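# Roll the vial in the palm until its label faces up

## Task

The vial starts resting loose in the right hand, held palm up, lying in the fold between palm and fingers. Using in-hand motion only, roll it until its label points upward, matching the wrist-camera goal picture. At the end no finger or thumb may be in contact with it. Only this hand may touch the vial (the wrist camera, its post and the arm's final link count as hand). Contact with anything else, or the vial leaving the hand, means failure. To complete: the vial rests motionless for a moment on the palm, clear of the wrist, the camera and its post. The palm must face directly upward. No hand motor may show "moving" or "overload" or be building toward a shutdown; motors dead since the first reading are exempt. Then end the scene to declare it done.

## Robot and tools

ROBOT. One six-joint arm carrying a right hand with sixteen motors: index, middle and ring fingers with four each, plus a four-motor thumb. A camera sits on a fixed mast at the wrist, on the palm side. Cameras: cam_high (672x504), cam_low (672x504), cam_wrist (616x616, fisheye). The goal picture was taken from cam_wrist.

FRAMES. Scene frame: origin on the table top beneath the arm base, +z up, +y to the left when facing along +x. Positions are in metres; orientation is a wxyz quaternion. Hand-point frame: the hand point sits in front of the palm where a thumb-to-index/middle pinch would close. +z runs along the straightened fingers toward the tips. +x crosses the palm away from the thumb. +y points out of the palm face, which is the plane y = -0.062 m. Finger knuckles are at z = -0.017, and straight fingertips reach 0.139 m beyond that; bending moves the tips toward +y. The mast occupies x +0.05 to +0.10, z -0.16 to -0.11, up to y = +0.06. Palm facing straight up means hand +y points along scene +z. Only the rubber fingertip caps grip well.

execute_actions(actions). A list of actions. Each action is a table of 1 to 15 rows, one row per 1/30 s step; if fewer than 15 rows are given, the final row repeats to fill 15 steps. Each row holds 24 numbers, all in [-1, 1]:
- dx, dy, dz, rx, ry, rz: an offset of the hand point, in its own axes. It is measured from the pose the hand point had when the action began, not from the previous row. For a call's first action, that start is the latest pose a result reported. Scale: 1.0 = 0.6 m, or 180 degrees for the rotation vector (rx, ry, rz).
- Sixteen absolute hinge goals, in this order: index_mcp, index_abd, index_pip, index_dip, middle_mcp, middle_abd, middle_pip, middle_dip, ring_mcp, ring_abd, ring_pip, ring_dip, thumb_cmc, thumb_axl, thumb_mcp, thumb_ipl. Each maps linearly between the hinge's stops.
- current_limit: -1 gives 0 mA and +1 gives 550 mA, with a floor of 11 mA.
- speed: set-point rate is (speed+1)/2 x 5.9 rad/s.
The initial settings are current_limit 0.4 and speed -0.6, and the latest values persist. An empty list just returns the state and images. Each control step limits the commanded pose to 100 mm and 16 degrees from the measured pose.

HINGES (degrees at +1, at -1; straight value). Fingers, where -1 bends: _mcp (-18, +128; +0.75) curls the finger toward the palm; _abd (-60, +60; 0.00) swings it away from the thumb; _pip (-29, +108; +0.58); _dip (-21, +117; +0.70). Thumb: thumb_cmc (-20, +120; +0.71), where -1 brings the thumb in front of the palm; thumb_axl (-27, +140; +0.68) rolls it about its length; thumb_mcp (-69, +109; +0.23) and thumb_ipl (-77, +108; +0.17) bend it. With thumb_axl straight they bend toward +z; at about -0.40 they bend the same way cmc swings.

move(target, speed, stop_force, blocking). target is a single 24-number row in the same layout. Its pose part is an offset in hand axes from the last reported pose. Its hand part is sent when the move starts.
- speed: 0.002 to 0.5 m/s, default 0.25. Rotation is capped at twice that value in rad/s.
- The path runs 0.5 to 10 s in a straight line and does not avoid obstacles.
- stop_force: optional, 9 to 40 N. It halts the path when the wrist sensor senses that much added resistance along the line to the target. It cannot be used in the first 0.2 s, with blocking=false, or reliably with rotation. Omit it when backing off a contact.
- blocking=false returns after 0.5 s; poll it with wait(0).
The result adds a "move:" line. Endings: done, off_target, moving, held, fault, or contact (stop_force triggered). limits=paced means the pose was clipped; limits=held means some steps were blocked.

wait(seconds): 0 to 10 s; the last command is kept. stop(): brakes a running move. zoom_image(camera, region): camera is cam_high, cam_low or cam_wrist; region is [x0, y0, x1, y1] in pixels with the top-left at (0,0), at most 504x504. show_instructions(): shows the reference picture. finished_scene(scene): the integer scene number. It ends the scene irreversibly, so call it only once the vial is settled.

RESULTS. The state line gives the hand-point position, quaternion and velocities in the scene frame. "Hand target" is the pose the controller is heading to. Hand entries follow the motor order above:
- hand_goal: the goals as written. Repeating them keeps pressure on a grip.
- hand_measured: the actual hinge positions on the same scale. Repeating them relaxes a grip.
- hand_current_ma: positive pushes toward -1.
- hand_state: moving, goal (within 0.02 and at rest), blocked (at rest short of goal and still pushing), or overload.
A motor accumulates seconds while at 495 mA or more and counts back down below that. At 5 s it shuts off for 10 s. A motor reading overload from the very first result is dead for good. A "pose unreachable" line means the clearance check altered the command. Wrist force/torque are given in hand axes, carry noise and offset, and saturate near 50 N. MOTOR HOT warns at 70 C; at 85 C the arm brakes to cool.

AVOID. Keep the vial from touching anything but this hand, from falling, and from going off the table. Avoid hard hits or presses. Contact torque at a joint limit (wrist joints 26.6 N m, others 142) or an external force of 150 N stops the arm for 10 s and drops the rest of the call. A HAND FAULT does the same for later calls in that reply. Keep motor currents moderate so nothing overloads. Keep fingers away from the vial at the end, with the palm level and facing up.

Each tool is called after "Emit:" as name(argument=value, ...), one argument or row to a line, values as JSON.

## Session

Emit:
execute_actions(
  actions=[],
)

Emit:
show_instructions(
)

Scene clock: 0.00 s.
end_effector_position=(+0.6086, +0.0525, +0.4105) hand_goal=(+0.046, +0.000, -0.008, +0.280, +0.046, +0.000, -0.008, +0.280, +0.046, +0.000, -0.008, +0.280, -0.104, +0.266, +0.032, -0.018) hand_measured=(+0.060, +0.000, -0.006, +0.282, +0.060, +0.000, -0.006, +0.282, +0.062, +0.000, -0.004, +0.282, -0.090, +0.270, +0.034, -0.016) hand_current_ma=(+86, +0, +14, +12, +86, +0, +14, +12, +90, +0, +15, +13, +69, +26, +10, +11) hand_state=(goal, goal, goal, goal, goal, goal, goal, goal, goal, goal, goal, goal, goal, goal, goal, goal) hand_current_limit=0.40 hand_speed=-0.60 end_effector_quat_wxyz=(+0.492, +0.477, +0.532, +0.498) end_effector_velocity=(+0.000, -0.001, -0.000) end_effector_angular_velocity=(-0.001, +0.000, -0.002)
Joint positions: [-0.17  -1.171  2.239 -4.192 -1.301 -0.051]
Joint velocities: [-0.002 -0.     0.     0.     0.    -0.001]
Joint torques (N m, as the arm reports them, + toward a larger angle): no reading
Wrist force (N, on the end effector, along its own x y z axes, offset not removed): no reading
Wrist torque (N m, same axes, about the end effector's origin, offset not removed): no reading
Hand target: +0.609, +0.052, +0.411; +0.492, +0.477, +0.532, +0.498

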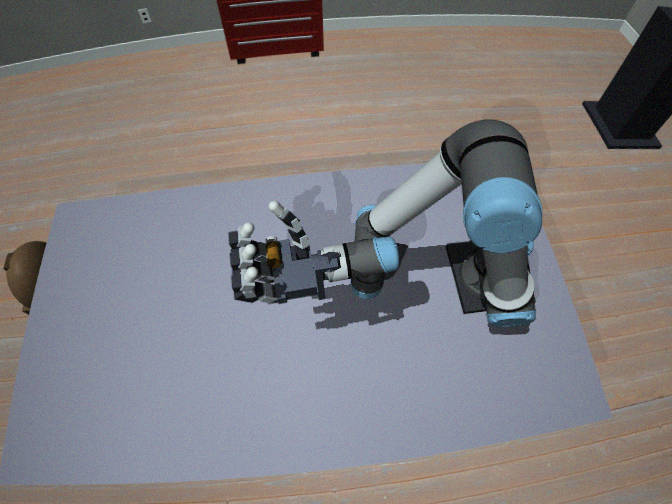

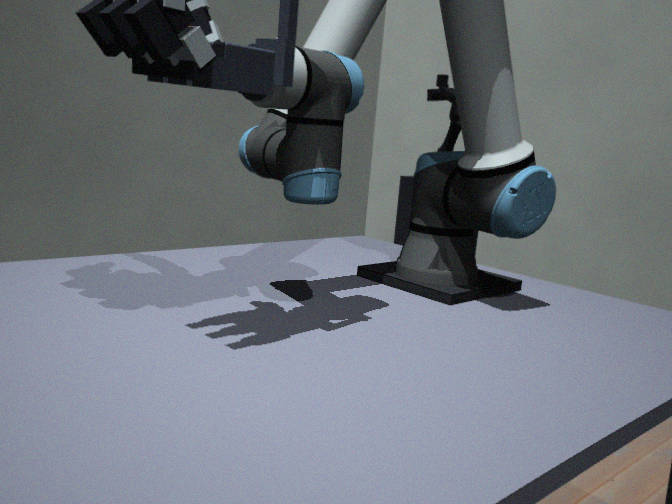

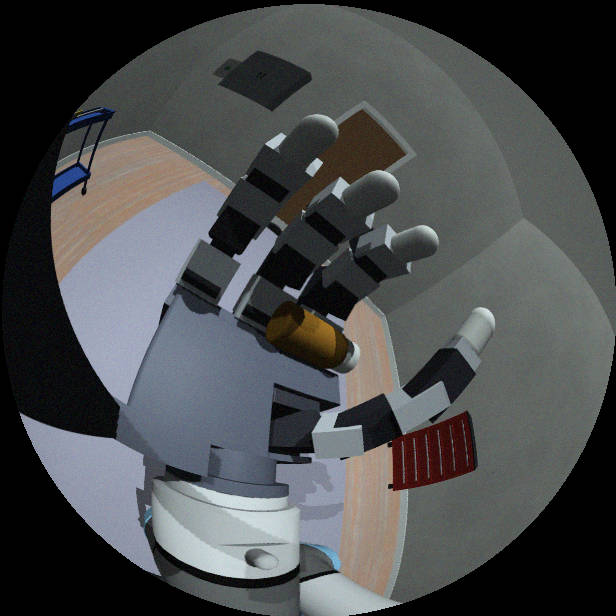

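Reference images for this scene: goal picture from the wrist camera place.

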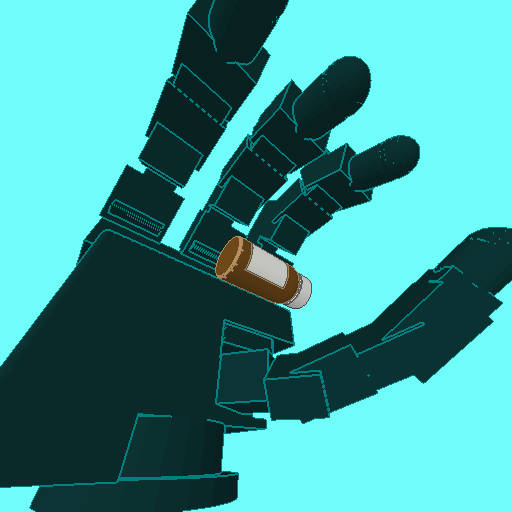

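Emit:
move(
  target=[0,0,0,0,0,0,0.05,0,-0.75,-0.3,0.05,0,-0.7,-0.3,0.05,0,0,0.28,-0.1,0.27,0.03,0,0.6,-0.4],
)

Scene clock: 1.07 s.
end_effector_position=(+0.6086, +0.0525, +0.4105) hand_goal=(+0.050, +0.000, -0.750, -0.300, +0.050, +0.000, -0.700, -0.300, +0.050, +0.000, +0.000, +0.280, -0.100, +0.270, +0.030, +0.000) hand_measured=(+0.060, +0.000, -0.750, -0.298, +0.060, +0.000, -0.700, -0.298, +0.062, +0.000, -0.002, +0.282, -0.090, +0.270, +0.032, -0.002) hand_current_ma=(+60, +0, +2, +11, +60, +0, +2, +11, +68, +0, -13, +13, +48, +2, +11, -19) hand_state=(goal, goal, goal, goal, goal, goal, goal, goal, goal, goal, goal, goal, goal, goal, goal, goal) hand_current_limit=0.60 hand_speed=-0.40 end_effector_quat_wxyz=(+0.492, +0.477, +0.532, +0.498) end_effector_velocity=(-0.000, -0.000, +0.000) end_effector_angular_velocity=(+0.000, -0.000, -0.000)
Joint positions: [-0.17  -1.171  2.239 -4.192 -1.301 -0.051]
Joint velocities: [-0.001 -0.    -0.    -0.     0.     0.001]
Joint torques (N m, as the arm reports them, + toward a larger angle): [ -0.25 -30.35 -12.1   -2.64  -0.25  -0.16]
Wrist force (N, on the end effector, along its own x y z axes, offset not removed): [-0.4 -0.8 0.0]
Wrist torque (N m, same axes, about the end effector's origin, offset not removed): [-0.22 0.04 -0.19]
Hand target: +0.609, +0.052, +0.411; +0.492, +0.477, +0.532, +0.498
Off the commanded pose: 0.000 m, 0 deg.
move: done

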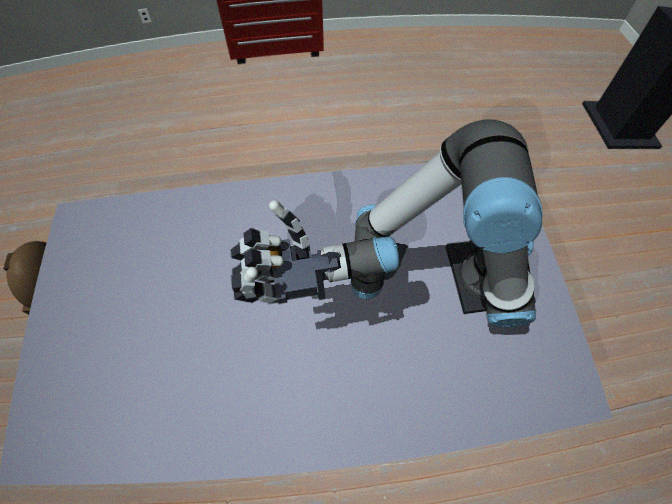

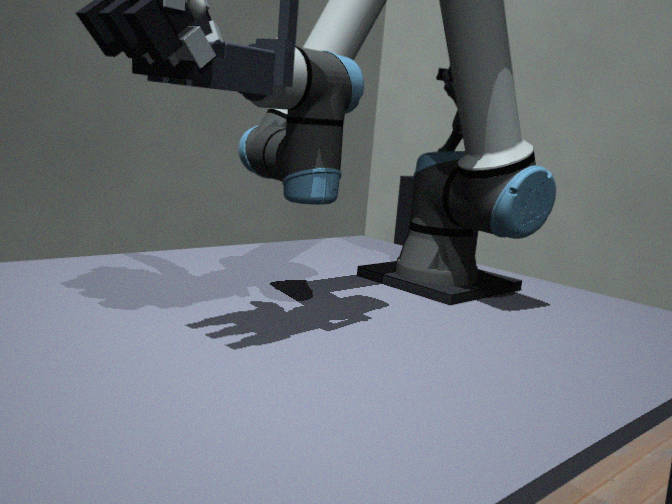

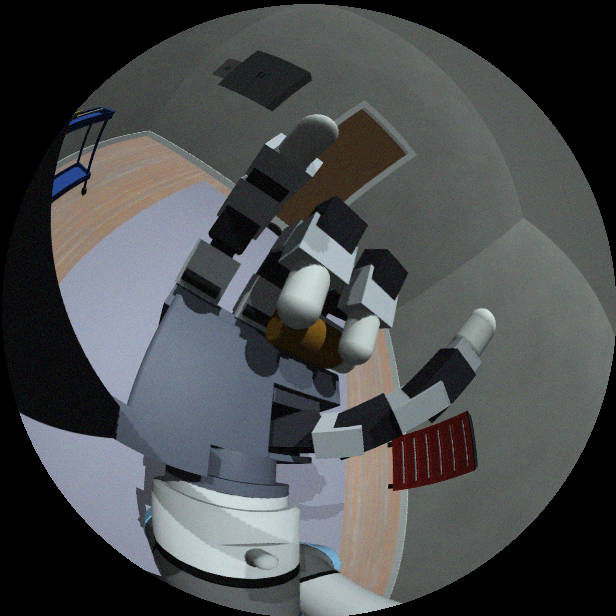

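Emit:
execute_actions(
  actions=[
    [[0,0,0,0,0,0,0.05,0,-0.8,-0.8,0.05,0,-0.8,-0.8,0.05,0,0,0.28,-0.1,0.27,0.03,0,0.6,-0.4]],
    [[0,0,0,0,0,0,0.05,0,-0.42,-1,0.05,0,-0.42,-1,0.05,0,0,0.28,-0.1,0.27,0.03,0,0.6,-0.8]],
    [[0,0,0,0,0,0,0.05,0,-0.42,-1,0.05,0,-0.42,-1,0.05,0,0,0.28,-0.1,0.27,0.03,0,0.6,-0.8]],
    [[0,0,0,0,0,0,0.05,0,-0.2,-1,0.05,0,-0.2,-1,0.05,0,0,0.28,-0.1,0.27,0.03,0,0.6,-0.9]],
    [[0,0,0,0,0,0,0.05,0,-0.2,-1,0.05,0,-0.2,-1,0.05,0,0,0.28,-0.1,0.27,0.03,0,0.6,-0.9]],
    [[0,0,0,0,0,0,0.05,0,-0.25,-0.3,0.05,0,-0.25,-0.3,0.05,0,0,0.28,-0.1,0.27,0.03,0,0.6,0]],
  ],
)

Scene clock: 4.30 s.
end_effector_position=(+0.6086, +0.0525, +0.4105) hand_goal=(+0.050, +0.000, -0.250, -0.300, +0.050, +0.000, -0.250, -0.300, +0.050, +0.000, +0.000, +0.280, -0.100, +0.270, +0.030, +0.000) hand_measured=(+0.060, -0.002, -0.248, -0.498, +0.058, +0.002, -0.248, -0.516, +0.062, +0.000, -0.002, +0.282, -0.090, +0.270, +0.032, -0.002) hand_current_ma=(+60, -8, +9, -60, +50, +9, +9, -56, +68, +0, -13, +13, +48, +2, +11, -19) hand_state=(goal, goal, goal, moving, goal, goal, goal, moving, goal, goal, goal, goal, goal, goal, goal, goal) hand_current_limit=0.60 hand_speed=0.00 end_effector_quat_wxyz=(+0.492, +0.477, +0.532, +0.498) end_effector_velocity=(-0.000, +0.001, +0.000) end_effector_angular_velocity=(+0.002, -0.001, +0.001)
Joint positions: [-0.17  -1.171  2.239 -4.192 -1.301 -0.051]
Joint velocities: [ 0.002 -0.    -0.    -0.001 -0.001  0.002]
Joint torques (N m, as the arm reports them, + toward a larger angle): [  0.23 -30.23 -12.39  -2.55  -0.21  -0.15]
Wrist force (N, on the end effector, along its own x y z axes, offset not removed): [-1.6 -0.7 -1.2]
Wrist torque (N m, same axes, about the end effector's origin, offset not removed): [-0.13 0.25 -0.25]
Hand target: +0.609, +0.052, +0.411; +0.492, +0.477, +0.532, +0.498
Off the commanded pose: 0.000 m, 0 deg.

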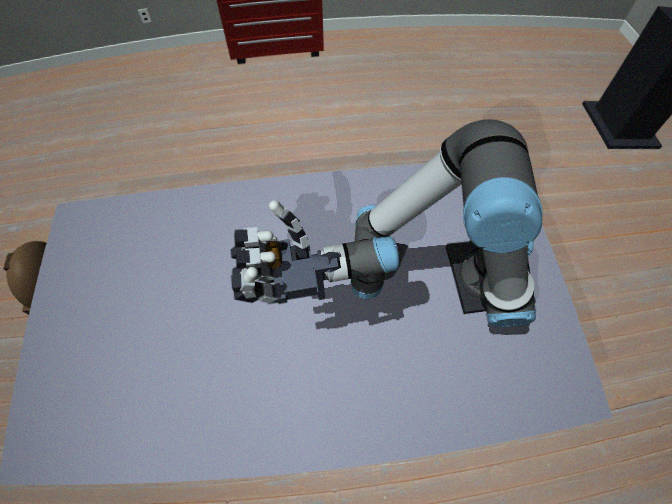

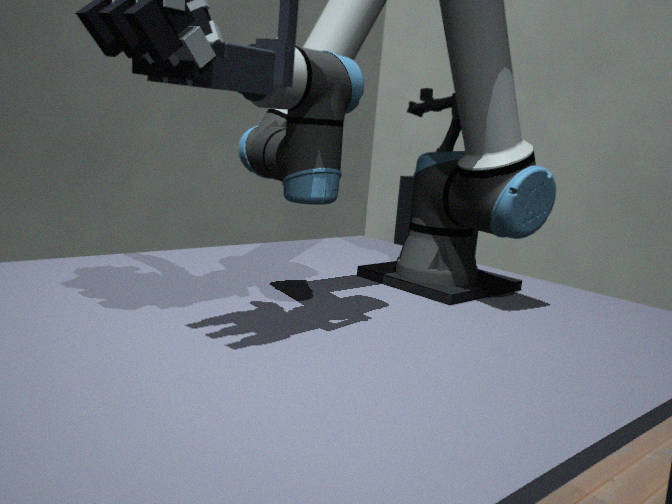

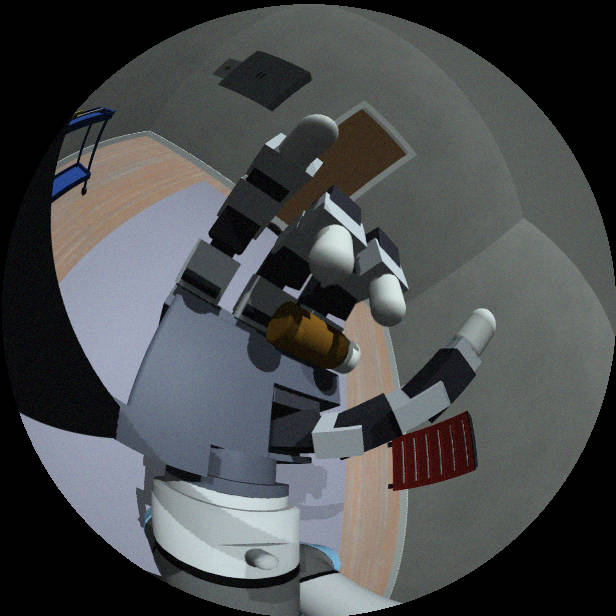

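Emit:
execute_actions(
  actions=[
    [[0,0,0,0,0,0.015,0.05,0,-0.8,-0.3,0.05,0,-0.8,-0.3,0.05,0,0,0.28,-0.1,0.27,0.03,0,0.6,-0.4]],
    [[0,0,0,0,0,0,0.05,0,-0.8,-0.8,0.05,0,-0.8,-0.8,0.05,0,0,0.28,-0.1,0.27,0.03,0,0.6,-0.4]],
    [[0,0,0,0,0,0,0.05,0,-0.42,-1,0.05,0,-0.42,-1,0.05,0,0,0.28,-0.1,0.27,0.03,0,0.6,-0.8]],
    [[0,0,0,0,0,0,0.05,0,-0.42,-1,0.05,0,-0.42,-1,0.05,0,0,0.28,-0.1,0.27,0.03,0,0.6,-0.8]],
    [[0,0,0,0,0,0,0.05,0,-0.2,-1,0.05,0,-0.2,-1,0.05,0,0,0.28,-0.1,0.27,0.03,0,0.6,-0.9]],
    [[0,0,0,0,0,0,0.05,0,-0.2,-1,0.05,0,-0.2,-1,0.05,0,0,0.28,-0.1,0.27,0.03,0,0.6,-0.9]],
    [[0,0,0,0,0,0,0.05,0,-0.25,-0.3,0.05,0,-0.25,-0.3,0.05,0,0,0.28,-0.1,0.27,0.03,0,0.6,0]],
  ],
)

Emit:
execute_actions(
  actions=[
    [[0,0,0,0,0,0,0.05,0,-0.8,-0.3,0.05,0,-0.8,-0.3,0.05,0,0,0.28,-0.1,0.27,0.03,0,0.6,-0.4]],
    [[0,0,0,0,0,0,0.05,0,-0.8,-0.8,0.05,0,-0.8,-0.8,0.05,0,0,0.28,-0.1,0.27,0.03,0,0.6,-0.4]],
    [[0,0,0,0,0,0,0.05,0,-0.42,-1,0.05,0,-0.42,-1,0.05,0,0,0.28,-0.1,0.27,0.03,0,0.6,-0.8]],
    [[0,0,0,0,0,0,0.05,0,-0.42,-1,0.05,0,-0.42,-1,0.05,0,0,0.28,-0.1,0.27,0.03,0,0.6,-0.8]],
    [[0,0,0,0,0,0,0.05,0,-0.2,-1,0.05,0,-0.2,-1,0.05,0,0,0.28,-0.1,0.27,0.03,0,0.6,-0.9]],
    [[0,0,0,0,0,0,0.05,0,-0.2,-1,0.05,0,-0.2,-1,0.05,0,0,0.28,-0.1,0.27,0.03,0,0.6,-0.9]],
    [[0,0,0,0,0,0,0.05,0,-0.25,-0.3,0.05,0,-0.25,-0.3,0.05,0,0,0.28,-0.1,0.27,0.03,0,0.6,0]],
  ],
)

Scene clock: 8.27 s.
end_effector_position=(+0.6086, +0.0525, +0.4105) hand_goal=(+0.050, +0.000, -0.250, -0.300, +0.050, +0.000, -0.250, -0.300, +0.050, +0.000, +0.000, +0.280, -0.100, +0.270, +0.030, +0.000) hand_measured=(+0.060, -0.002, -0.248, -0.498, +0.056, +0.004, -0.248, -0.516, +0.062, +0.000, -0.002, +0.282, -0.090, +0.270, +0.032, -0.002) hand_current_ma=(+61, -9, +9, -60, +34, +14, +9, -56, +68, +0, -13, +13, +48, +2, +11, -19) hand_state=(goal, goal, goal, moving, goal, goal, goal, moving, goal, goal, goal, goal, goal, goal, goal, goal) hand_current_limit=0.60 hand_speed=0.00 end_effector_quat_wxyz=(+0.480, +0.489, +0.520, +0.510) end_effector_velocity=(-0.000, -0.000, +0.000) end_effector_angular_velocity=(+0.001, -0.001, -0.001)
Joint positions: [-0.159 -1.173  2.238 -4.189 -1.312 -0.004]
Joint velocities: [-0.001  0.    -0.    -0.001 -0.     0.001]
Joint torques (N m, as the arm reports them, + toward a larger angle): [  6.17 -39.74 -22.05  -0.39  -0.67  -0.3 ]
Wrist force (N, on the end effector, along its own x y z axes, offset not removed): [-0.4 0.0 0.8]
Wrist torque (N m, same axes, about the end effector's origin, offset not removed): [-0.23 0.03 -0.16]
Hand target: +0.609, +0.052, +0.411; +0.480, +0.489, +0.520, +0.510
Off the commanded pose: 0.000 m, 0 deg.

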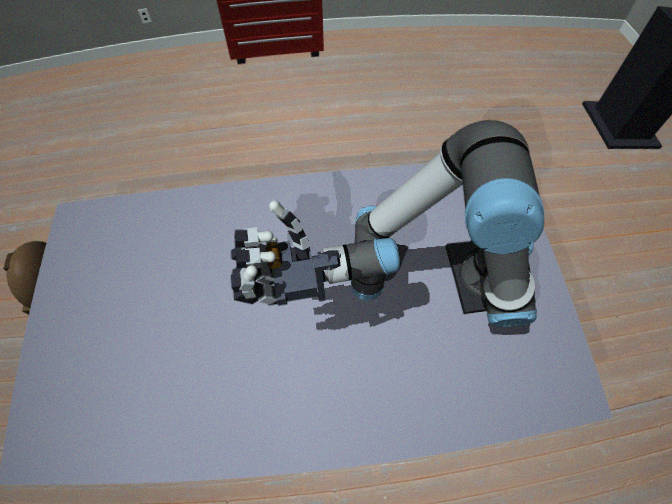

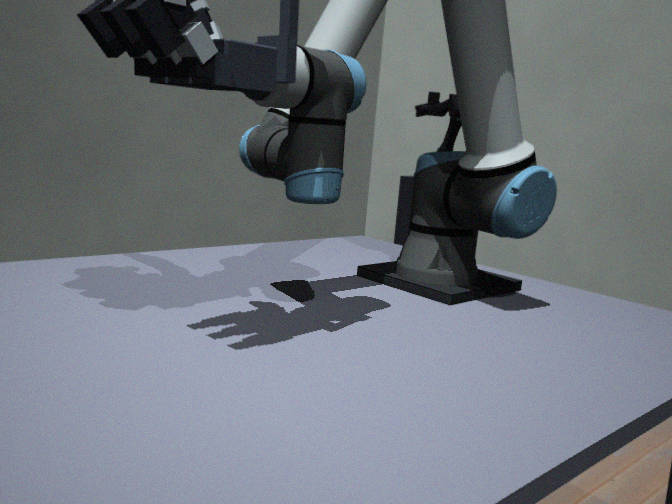

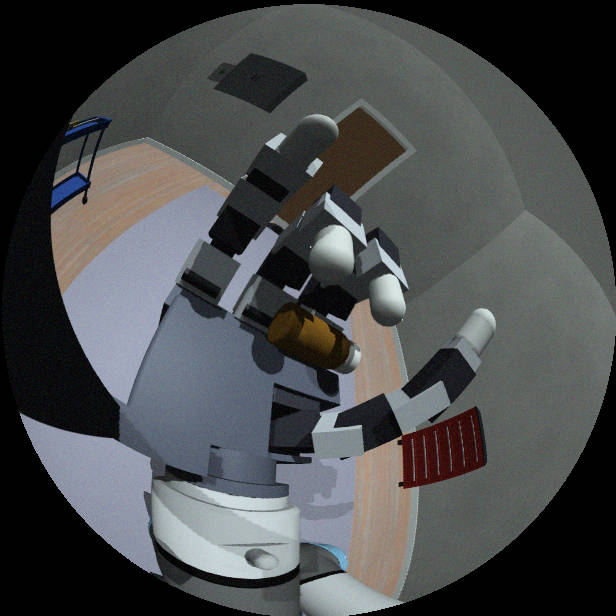

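Scene clock: 11.77 s.
end_effector_position=(+0.6086, +0.0525, +0.4105) hand_goal=(+0.050, +0.000, -0.250, -0.300, +0.050, +0.000, -0.250, -0.300, +0.050, +0.000, +0.000, +0.280, -0.100, +0.270, +0.030, +0.000) hand_measured=(+0.060, -0.002, -0.248, -0.498, +0.054, +0.004, -0.248, -0.516, +0.062, +0.000, -0.002, +0.282, -0.090, +0.270, +0.032, -0.002) hand_current_ma=(+60, -12, +9, -60, +28, +14, +9, -56, +68, +0, -13, +13, +48, +2, +11, -19) hand_state=(goal, goal, goal, moving, goal, goal, goal, moving, goal, goal, goal, goal, goal, goal, goal, goal) hand_current_limit=0.60 hand_speed=0.00 end_effector_quat_wxyz=(+0.480, +0.489, +0.520, +0.510) end_effector_velocity=(+0.000, -0.000, -0.000) end_effector_angular_velocity=(+0.001, +0.001, -0.001)
Joint positions: [-0.159 -1.173  2.238 -4.189 -1.312 -0.004]
Joint velocities: [-0.001  0.     0.     0.001  0.     0.   ]
Joint torques (N m, as the arm reports them, + toward a larger angle): [  6.13 -39.61 -21.95  -0.36  -0.67  -0.35]
Wrist force (N, on the end effector, along its own x y z axes, offset not removed): [-0.1 -1.6 0.1]
Wrist torque (N m, same axes, about the end effector's origin, offset not removed): [-0.35 0.02 -0.08]
Hand target: +0.609, +0.052, +0.411; +0.480, +0.489, +0.520, +0.510
Off the commanded pose: 0.000 m, 0 deg.

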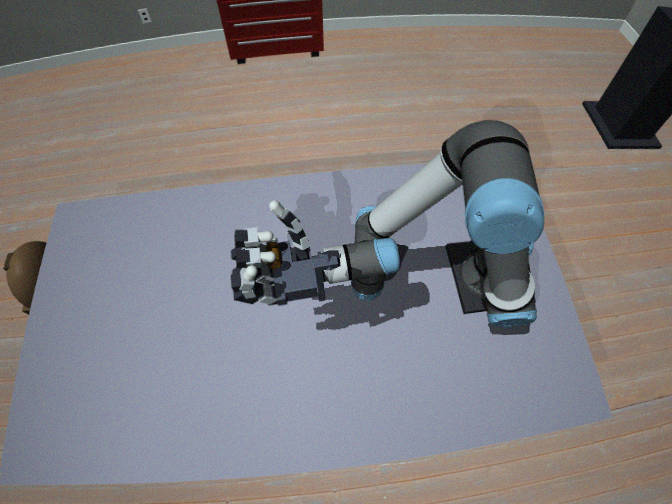

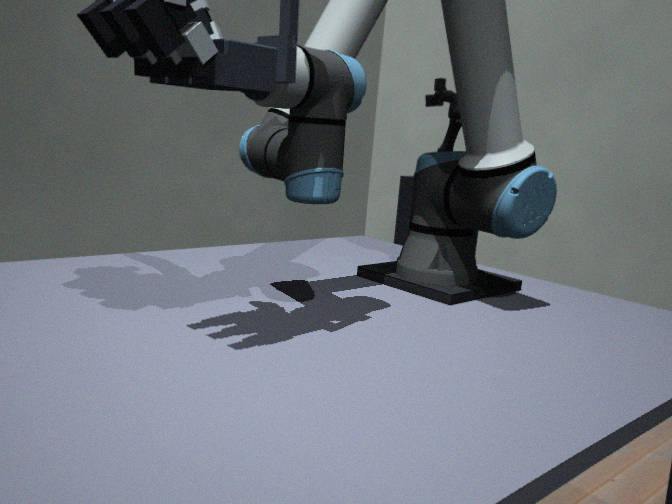

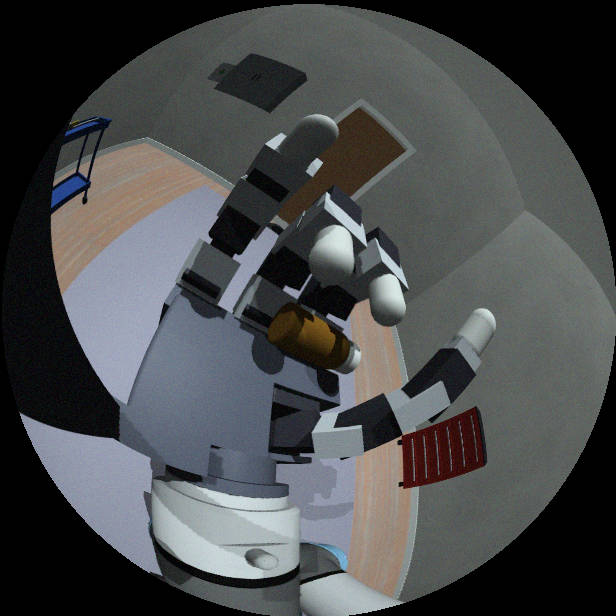

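Emit:
execute_actions(
  actions=[
    [[0,0,0,0,0,0,0.05,0,-0.2,-1,0.05,0,-0.2,-1,0.05,0,0,0.28,-0.1,0.27,0.03,0,0.6,0]],
    [[0,0,0,0,0,0,0.05,0,-0.2,-1,0.05,0,-0.2,-1,0.05,0,0,0.28,-0.1,0.27,0.03,0,0.6,0]],
    [[0,0,0,0,0,0,0.05,0,-0.47,-0.97,0.05,0,-0.47,-0.97,0.05,0,0,0.28,-0.1,0.27,0.03,0,0.6,-0.6]],
    [[0,0,0,0,0,0,0.05,0,-0.58,-0.78,0.05,0,-0.58,-0.78,0.05,0,0,0.28,-0.1,0.27,0.03,0,0.6,-0.8]],
    [[0,0,0,0,0,0,0.05,0,-0.7,-0.6,0.05,0,-0.7,-0.6,0.05,0,0,0.28,-0.1,0.27,0.03,0,0.6,-0.8]],
    [[0,0,0,0,0,0,0.05,0,-0.82,-0.42,0.05,0,-0.82,-0.42,0.05,0,0,0.28,-0.1,0.27,0.03,0,0.6,-0.8]],
  ],
)

Emit:
move(
  target=[0,0,0,0,0,0,0.05,0,-0.2,-0.3,0.05,0,-0.2,-0.3,0.05,0,0,0.28,-0.1,0.27,0.03,0,0.6,0],
)

Scene clock: 15.07 s.
end_effector_position=(+0.6086, +0.0525, +0.4105) hand_goal=(+0.050, +0.000, -0.820, -0.420, +0.050, +0.000, -0.820, -0.420, +0.050, +0.000, +0.000, +0.280, -0.100, +0.270, +0.030, +0.000) hand_measured=(+0.080, -0.006, -0.702, -0.410, +0.060, +0.008, -0.816, -0.422, +0.062, +0.000, -0.002, +0.282, -0.090, +0.270, +0.032, -0.002) hand_current_ma=(+184, -29, +428, +81, +61, +35, +12, -6, +68, +0, -13, +13, +48, +2, +11, -19) hand_state=(blocked, goal, moving, moving, goal, goal, moving, moving, goal, goal, goal, goal, goal, goal, goal, goal) hand_current_limit=0.60 hand_speed=-0.80 end_effector_quat_wxyz=(+0.480, +0.489, +0.520, +0.510) end_effector_velocity=(+0.000, +0.000, -0.000) end_effector_angular_velocity=(-0.001, +0.000, +0.000)
Joint positions: [-0.159 -1.173  2.238 -4.189 -1.312 -0.004]
Joint velocities: [ 0.001  0.    -0.     0.    -0.001 -0.001]
Joint torques (N m, as the arm reports them, + toward a larger angle): [  6.13 -39.27 -21.15  -0.35  -0.63  -0.27]
Wrist force (N, on the end effector, along its own x y z axes, offset not removed): [-0.9 -0.1 -1.3]
Wrist torque (N m, same axes, about the end effector's origin, offset not removed): [-0.05 0.19 -0.21]
Hand target: +0.609, +0.052, +0.411; +0.480, +0.489, +0.520, +0.510
Off the commanded pose: 0.000 m, 0 deg.

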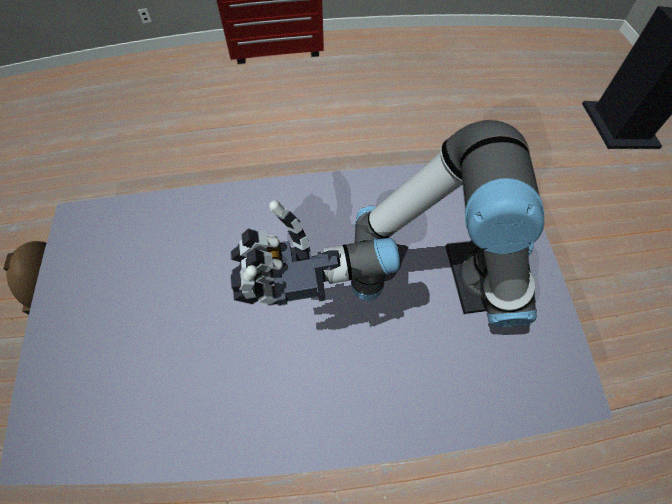

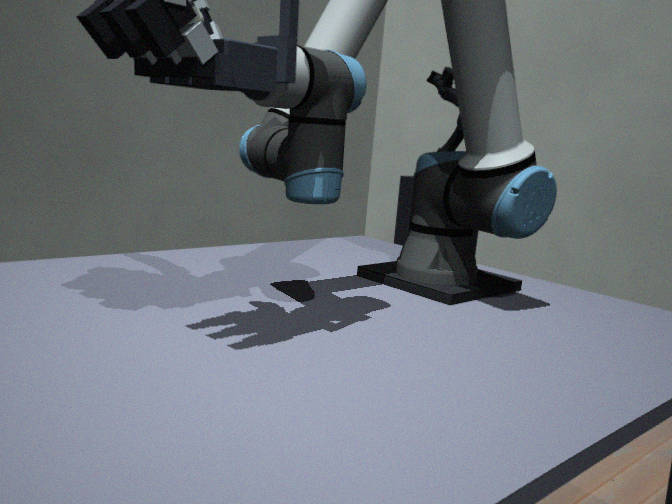

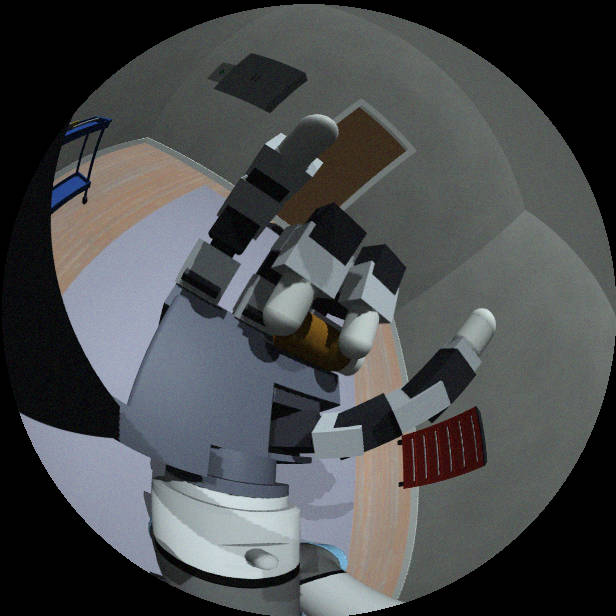

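Scene clock: 15.87 s.
end_effector_position=(+0.6086, +0.0525, +0.4105) hand_goal=(+0.050, +0.000, -0.200, -0.300, +0.050, +0.000, -0.200, -0.300, +0.050, +0.000, +0.000, +0.280, -0.100, +0.270, +0.030, +0.000) hand_measured=(+0.062, -0.004, -0.204, -0.304, +0.060, +0.004, -0.204, -0.304, +0.062, +0.000, -0.002, +0.282, -0.090, +0.270, +0.032, -0.002) hand_current_ma=(+67, -14, -24, -20, +55, +14, -24, -20, +68, +0, -13, +13, +48, +2, +11, -19) hand_state=(goal, goal, goal, goal, goal, goal, goal, goal, goal, goal, goal, goal, goal, goal, goal, goal) hand_current_limit=0.60 hand_speed=0.00 end_effector_quat_wxyz=(+0.480, +0.489, +0.520, +0.510) end_effector_velocity=(-0.000, -0.000, +0.000) end_effector_angular_velocity=(+0.002, -0.000, +0.000)
Joint positions: [-0.159 -1.173  2.238 -4.189 -1.312 -0.004]
Joint velocities: [ 0.    -0.    -0.    -0.    -0.     0.002]
Joint torques (N m, as the arm reports them, + toward a larger angle): [  5.69 -39.22 -21.74  -0.4   -0.77  -0.29]
Wrist force (N, on the end effector, along its own x y z axes, offset not removed): [-0.4 -1.9 -0.7]
Wrist torque (N m, same axes, about the end effector's origin, offset not removed): [-0.23 0.09 -0.09]
Hand target: +0.609, +0.052, +0.411; +0.480, +0.489, +0.520, +0.510
Off the commanded pose: 0.000 m, 0 deg.
move: done

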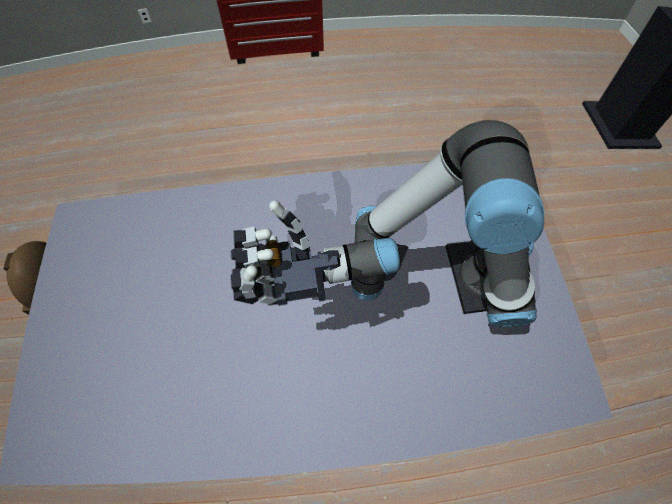

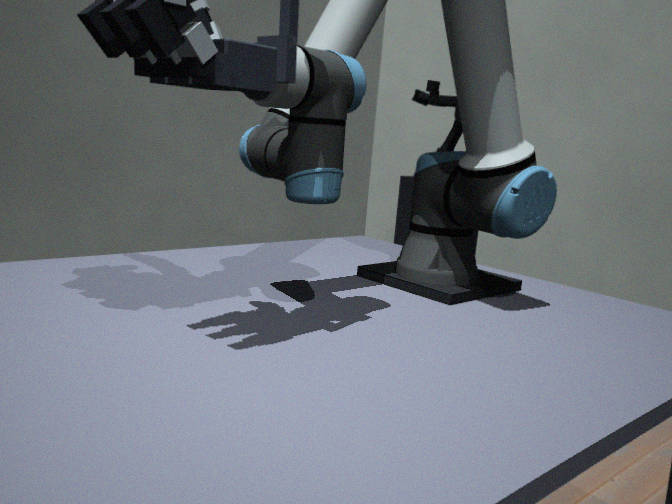

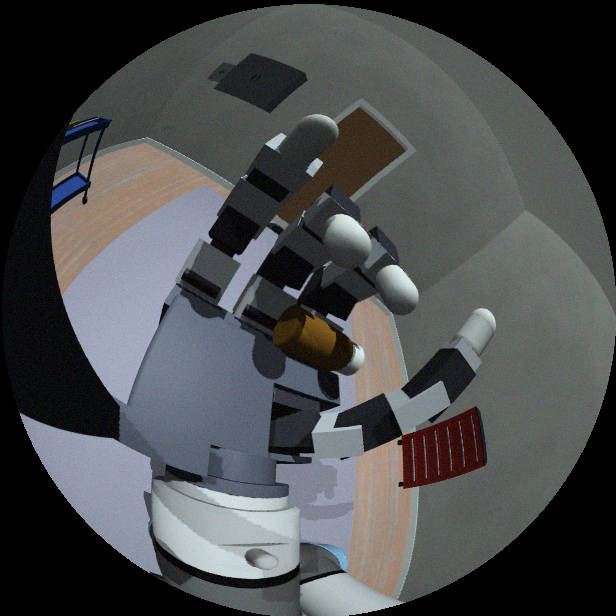

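Middle pushes it outward; index only now.

Emit:
execute_actions(
  actions=[
    [[0,0,0,0,0,0,0.05,0,-0.2,-1,0.05,0,-0.2,-0.3,0.05,0,0,0.28,-0.1,0.27,0.03,0,0.6,0]],
    [[0,0,0,0,0,0,0.05,0,-0.3,-1,0.05,0,-0.2,-0.3,0.05,0,0,0.28,-0.1,0.27,0.03,0,0.6,-0.8]],
    [[0,0,0,0,0,0,0.05,0,-0.47,-0.97,0.05,0,-0.2,-0.3,0.05,0,0,0.28,-0.1,0.27,0.03,0,0.6,-0.6]],
    [[0,0,0,0,0,0,0.05,0,-0.58,-0.78,0.05,0,-0.2,-0.3,0.05,0,0,0.28,-0.1,0.27,0.03,0,0.6,-0.8]],
    [[0,0,0,0,0,0,0.05,0,-0.68,-0.6,0.05,0,-0.2,-0.3,0.05,0,0,0.28,-0.1,0.27,0.03,0,0.6,-0.8]],
    [[0,0,0,0,0,0,0.05,0,-0.78,-0.42,0.05,0,-0.2,-0.3,0.05,0,0,0.28,-0.1,0.27,0.03,0,0.6,-0.8]],
    [[0,0,0,0,0,0,0.05,0,-0.2,-0.3,0.05,0,-0.2,-0.3,0.05,0,0,0.28,-0.1,0.27,0.03,0,0.6,0]],
  ],
)

Scene clock: 19.63 s.
end_effector_position=(+0.6086, +0.0525, +0.4105) hand_goal=(+0.050, +0.000, -0.200, -0.300, +0.050, +0.000, -0.200, -0.300, +0.050, +0.000, +0.000, +0.280, -0.100, +0.270, +0.030, +0.000) hand_measured=(+0.062, -0.002, -0.204, -0.304, +0.060, +0.004, -0.204, -0.304, +0.062, +0.000, -0.002, +0.282, -0.090, +0.270, +0.032, -0.002) hand_current_ma=(+70, -14, -21, -20, +55, +14, -23, -20, +68, +0, -13, +13, +48, +2, +11, -18) hand_state=(goal, goal, moving, goal, goal, goal, goal, goal, goal, goal, goal, goal, goal, goal, goal, goal) hand_current_limit=0.60 hand_speed=0.00 end_effector_quat_wxyz=(+0.480, +0.489, +0.520, +0.510) end_effector_velocity=(-0.000, +0.000, -0.000) end_effector_angular_velocity=(+0.000, -0.000, +0.000)
Joint positions: [-0.159 -1.173  2.238 -4.189 -1.312 -0.004]
Joint velocities: [ 0.  0.  0. -0. -0.  0.]
Joint torques (N m, as the arm reports them, + toward a larger angle): [  5.83 -39.51 -22.19  -0.6   -0.69  -0.38]
Wrist force (N, on the end effector, along its own x y z axes, offset not removed): [-0.5 -1.3 0.1]
Wrist torque (N m, same axes, about the end effector's origin, offset not removed): [-0.22 0.13 -0.13]
Hand target: +0.609, +0.052, +0.411; +0.480, +0.489, +0.520, +0.510
Off the commanded pose: 0.000 m, 0 deg.

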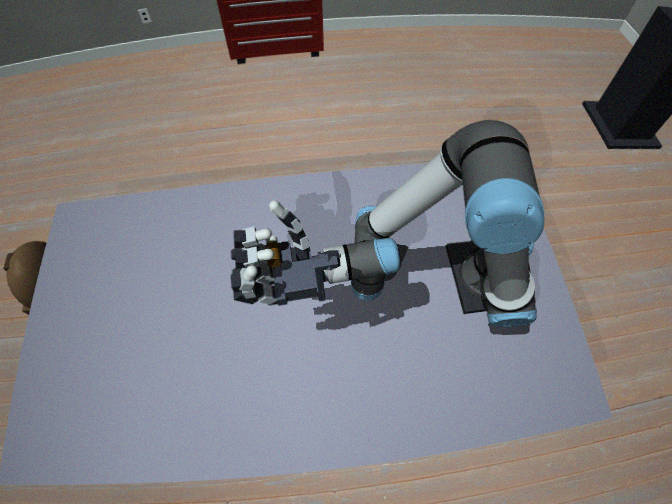

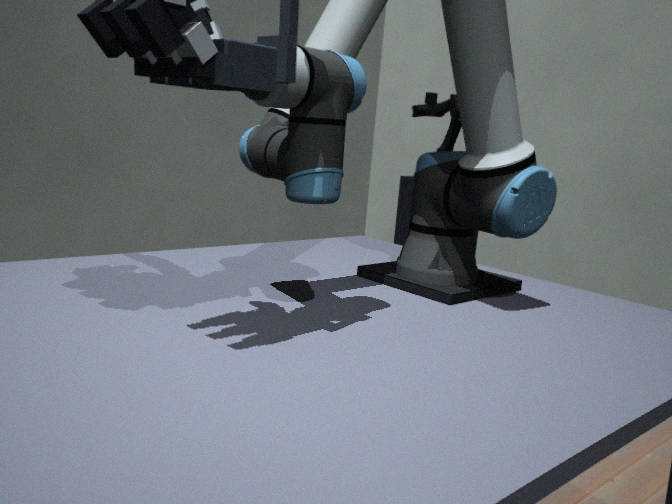

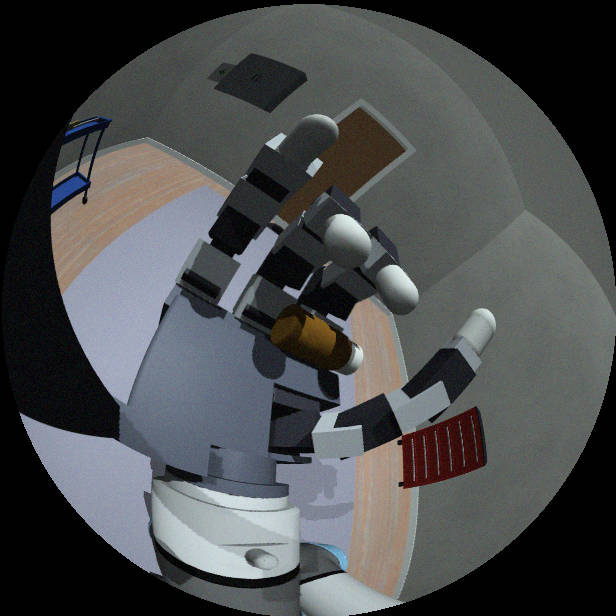

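Emit:
execute_actions(
  actions=[
    [[0,0,0,0,0,0,0.05,0,-0.2,-1,0.05,0,-0.2,-0.3,0.05,0,0,0.28,-0.1,0.27,0.03,0,0.6,0]],
    [[0,0,0,0,0,0,0.05,0,-0.47,-0.97,0.05,0,-0.2,-0.3,0.05,0,0,0.28,-0.1,0.27,0.03,0,0.6,-0.6]],
    [[0,0,0,0,0,0,0.05,0,-0.58,-0.78,0.05,0,-0.2,-0.3,0.05,0,0,0.28,-0.1,0.27,0.03,0,0.6,-0.8]],
    [[0,0,0,0,0,0,0.05,0,-0.68,-0.6,0.05,0,-0.2,-0.3,0.05,0,0,0.28,-0.1,0.27,0.03,0,0.6,-0.8]],
    [[0,0,0,0,0,0,0.05,0,-0.78,-0.42,0.05,0,-0.2,-0.3,0.05,0,0,0.28,-0.1,0.27,0.03,0,0.6,-0.8]],
    [[0,0,0,0,0,0,0.05,0,-0.2,-0.3,0.05,0,-0.2,-0.3,0.05,0,0,0.28,-0.1,0.27,0.03,0,0.6,0]],
  ],
)

Scene clock: 22.97 s.
end_effector_position=(+0.6086, +0.0525, +0.4105) hand_goal=(+0.050, +0.000, -0.200, -0.300, +0.050, +0.000, -0.200, -0.300, +0.050, +0.000, +0.000, +0.280, -0.100, +0.270, +0.030, +0.000) hand_measured=(+0.062, -0.002, -0.204, -0.304, +0.058, +0.004, -0.204, -0.304, +0.062, +0.000, -0.002, +0.282, -0.090, +0.270, +0.032, -0.002) hand_current_ma=(+71, -14, -21, -20, +55, +14, -23, -20, +68, +0, -13, +12, +48, +2, +10, -18) hand_state=(goal, goal, moving, goal, goal, goal, goal, goal, goal, goal, goal, goal, goal, goal, goal, goal) hand_current_limit=0.60 hand_speed=0.00 end_effector_quat_wxyz=(+0.480, +0.489, +0.520, +0.510) end_effector_velocity=(-0.000, +0.000, +0.000) end_effector_angular_velocity=(-0.001, -0.000, +0.001)
Joint positions: [-0.159 -1.173  2.238 -4.189 -1.312 -0.004]
Joint velocities: [ 0.     0.     0.    -0.     0.001 -0.001]
Joint torques (N m, as the arm reports them, + toward a larger angle): [  6.17 -39.72 -21.96  -0.69  -0.69  -0.27]
Wrist force (N, on the end effector, along its own x y z axes, offset not removed): [-0.6 -1.5 0.5]
Wrist torque (N m, same axes, about the end effector's origin, offset not removed): [-0.28 0.09 -0.12]
Hand target: +0.609, +0.052, +0.411; +0.480, +0.489, +0.520, +0.510
Off the commanded pose: 0.000 m, 0 deg.

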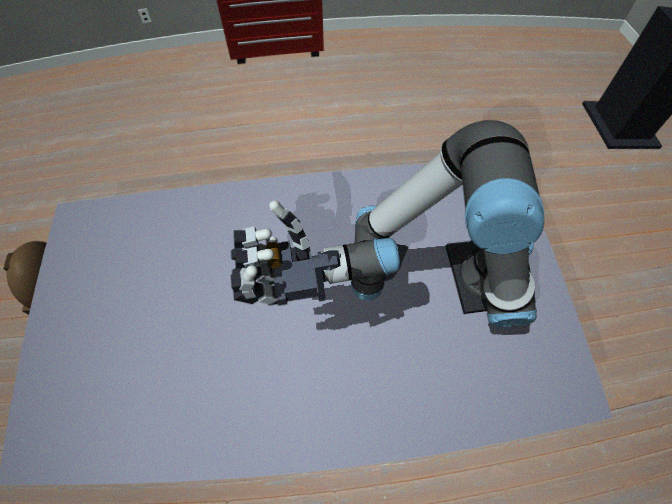

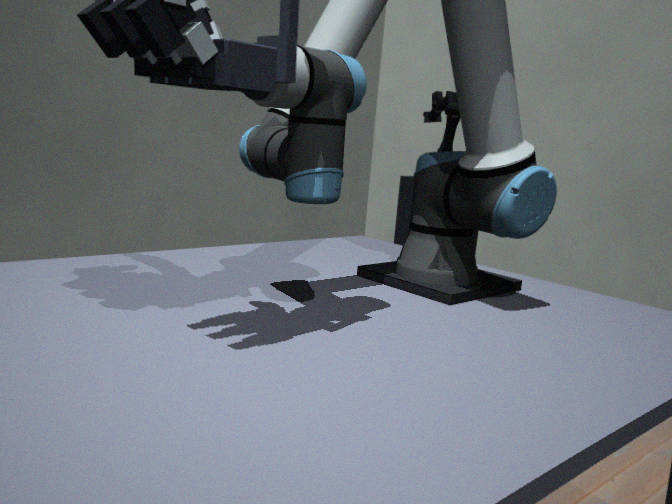

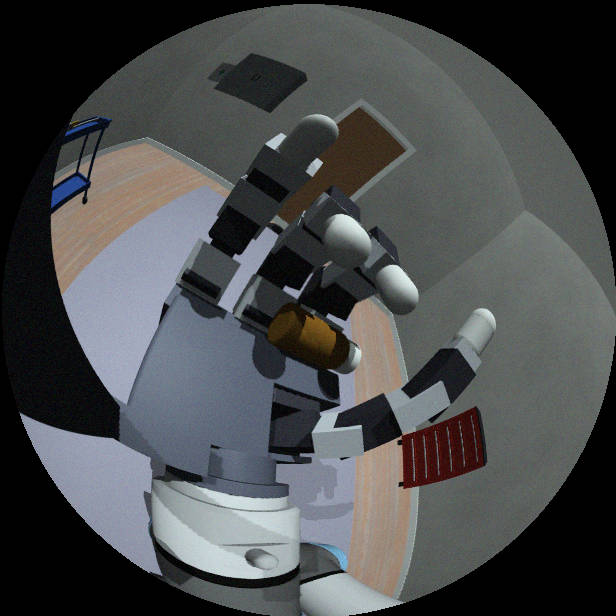

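Emit:
execute_actions(
  actions=[
    [[0,0,0,0,0,0,0.05,0,-0.2,-1,0.05,0,-0.2,-0.3,0.05,0,0,0.28,-0.1,0.27,0.03,0,0.6,0]],
    [[0,0,0,0,0,0,0.05,0,-0.47,-0.97,0.05,0,-0.2,-0.3,0.05,0,0,0.28,-0.1,0.27,0.03,0,0.6,-0.6]],
    [[0,0,0,0,0,0,0.05,0,-0.58,-0.78,0.05,0,-0.2,-0.3,0.05,0,0,0.28,-0.1,0.27,0.03,0,0.6,-0.8]],
    [[0,0,0,0,0,0,0.05,0,-0.68,-0.6,0.05,0,-0.2,-0.3,0.05,0,0,0.28,-0.1,0.27,0.03,0,0.6,-0.8]],
    [[0,0,0,0,0,0,0.05,0,-0.7,-0.3,0.05,0,-0.2,-0.3,0.05,0,0,0.28,-0.1,0.27,0.03,0,0.6,-0.7]],
    [[0,0,0,0,0,0,0.05,0,-0.2,-0.3,0.05,0,-0.2,-0.3,0.05,0,0,0.28,-0.1,0.27,0.03,0,0.6,0]],
  ],
)

Emit:
zoom_image(
  camera="cam_wrist",
  region=[230,260,400,400],
)

Scene clock: 26.23 s.
end_effector_position=(+0.6086, +0.0525, +0.4105) hand_goal=(+0.050, +0.000, -0.200, -0.300, +0.050, +0.000, -0.200, -0.300, +0.050, +0.000, +0.000, +0.280, -0.100, +0.270, +0.030, +0.000) hand_measured=(+0.062, -0.002, -0.208, -0.298, +0.058, +0.004, -0.204, -0.304, +0.062, +0.000, -0.002, +0.282, -0.090, +0.270, +0.032, -0.002) hand_current_ma=(+69, -14, -8, +11, +55, +14, -23, -20, +68, +0, -13, +12, +48, +2, +10, -18) hand_state=(goal, goal, moving, goal, goal, goal, goal, goal, goal, goal, goal, goal, goal, goal, goal, goal) hand_current_limit=0.60 hand_speed=0.00 end_effector_quat_wxyz=(+0.480, +0.489, +0.520, +0.510) end_effector_velocity=(-0.000, +0.000, +0.000) end_effector_angular_velocity=(-0.001, -0.000, +0.001)
Joint positions: [-0.159 -1.173  2.238 -4.189 -1.312 -0.004]
Joint velocities: [ 0.    -0.    -0.    -0.     0.    -0.001]
Joint torques (N m, as the arm reports them, + toward a larger angle): [  6.24 -39.88 -21.74  -0.79  -0.76  -0.27]
Wrist force (N, on the end effector, along its own x y z axes, offset not removed): [-0.9 -1.5 1.0]
Wrist torque (N m, same axes, about the end effector's origin, offset not removed): [-0.39 0.18 -0.03]
Hand target: +0.609, +0.052, +0.411; +0.480, +0.489, +0.520, +0.510
Off the commanded pose: 0.000 m, 0 deg.

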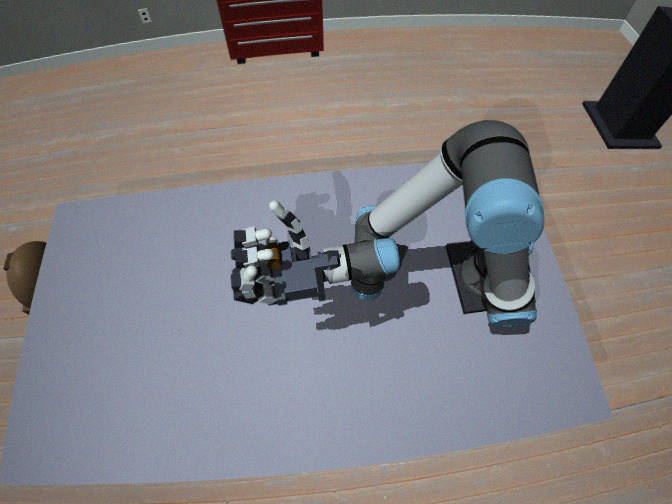

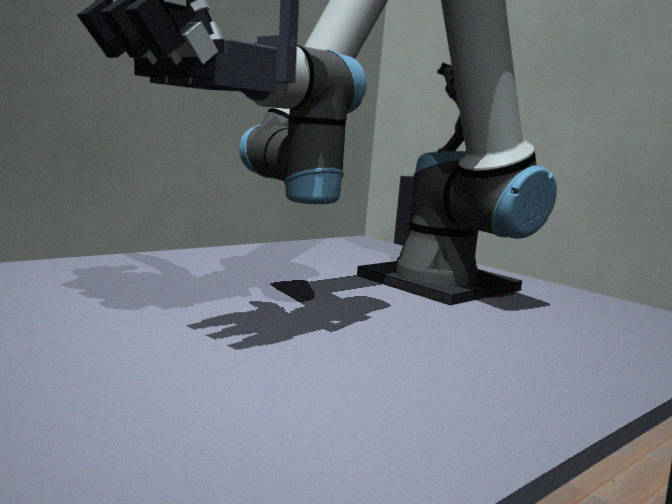

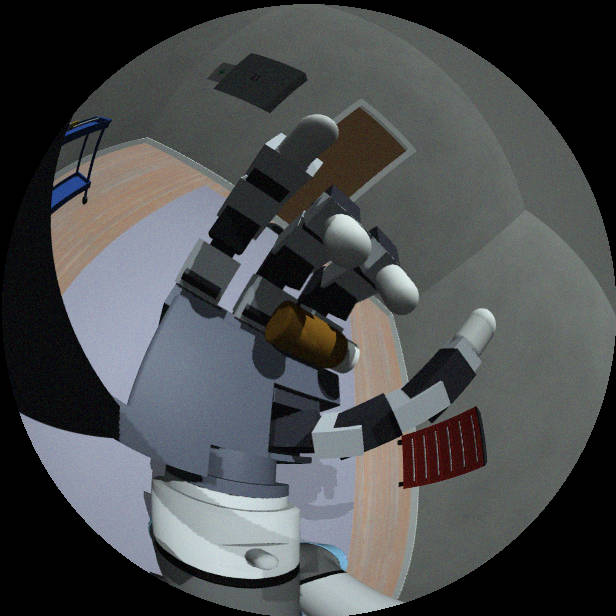

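Region (230, 260, 400, 400) of cam_wrist's 616x616 image, scaled by 2.965, with more detail than that image has; it fills the top 415 rows of this view, and the rest is white.

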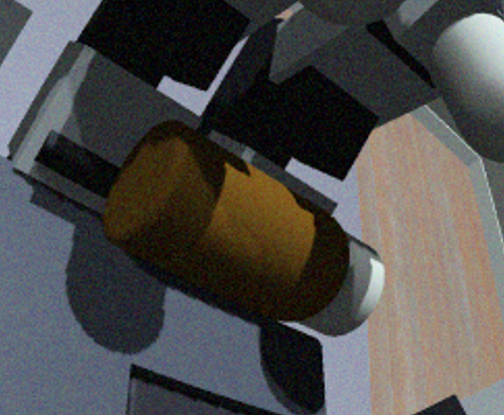

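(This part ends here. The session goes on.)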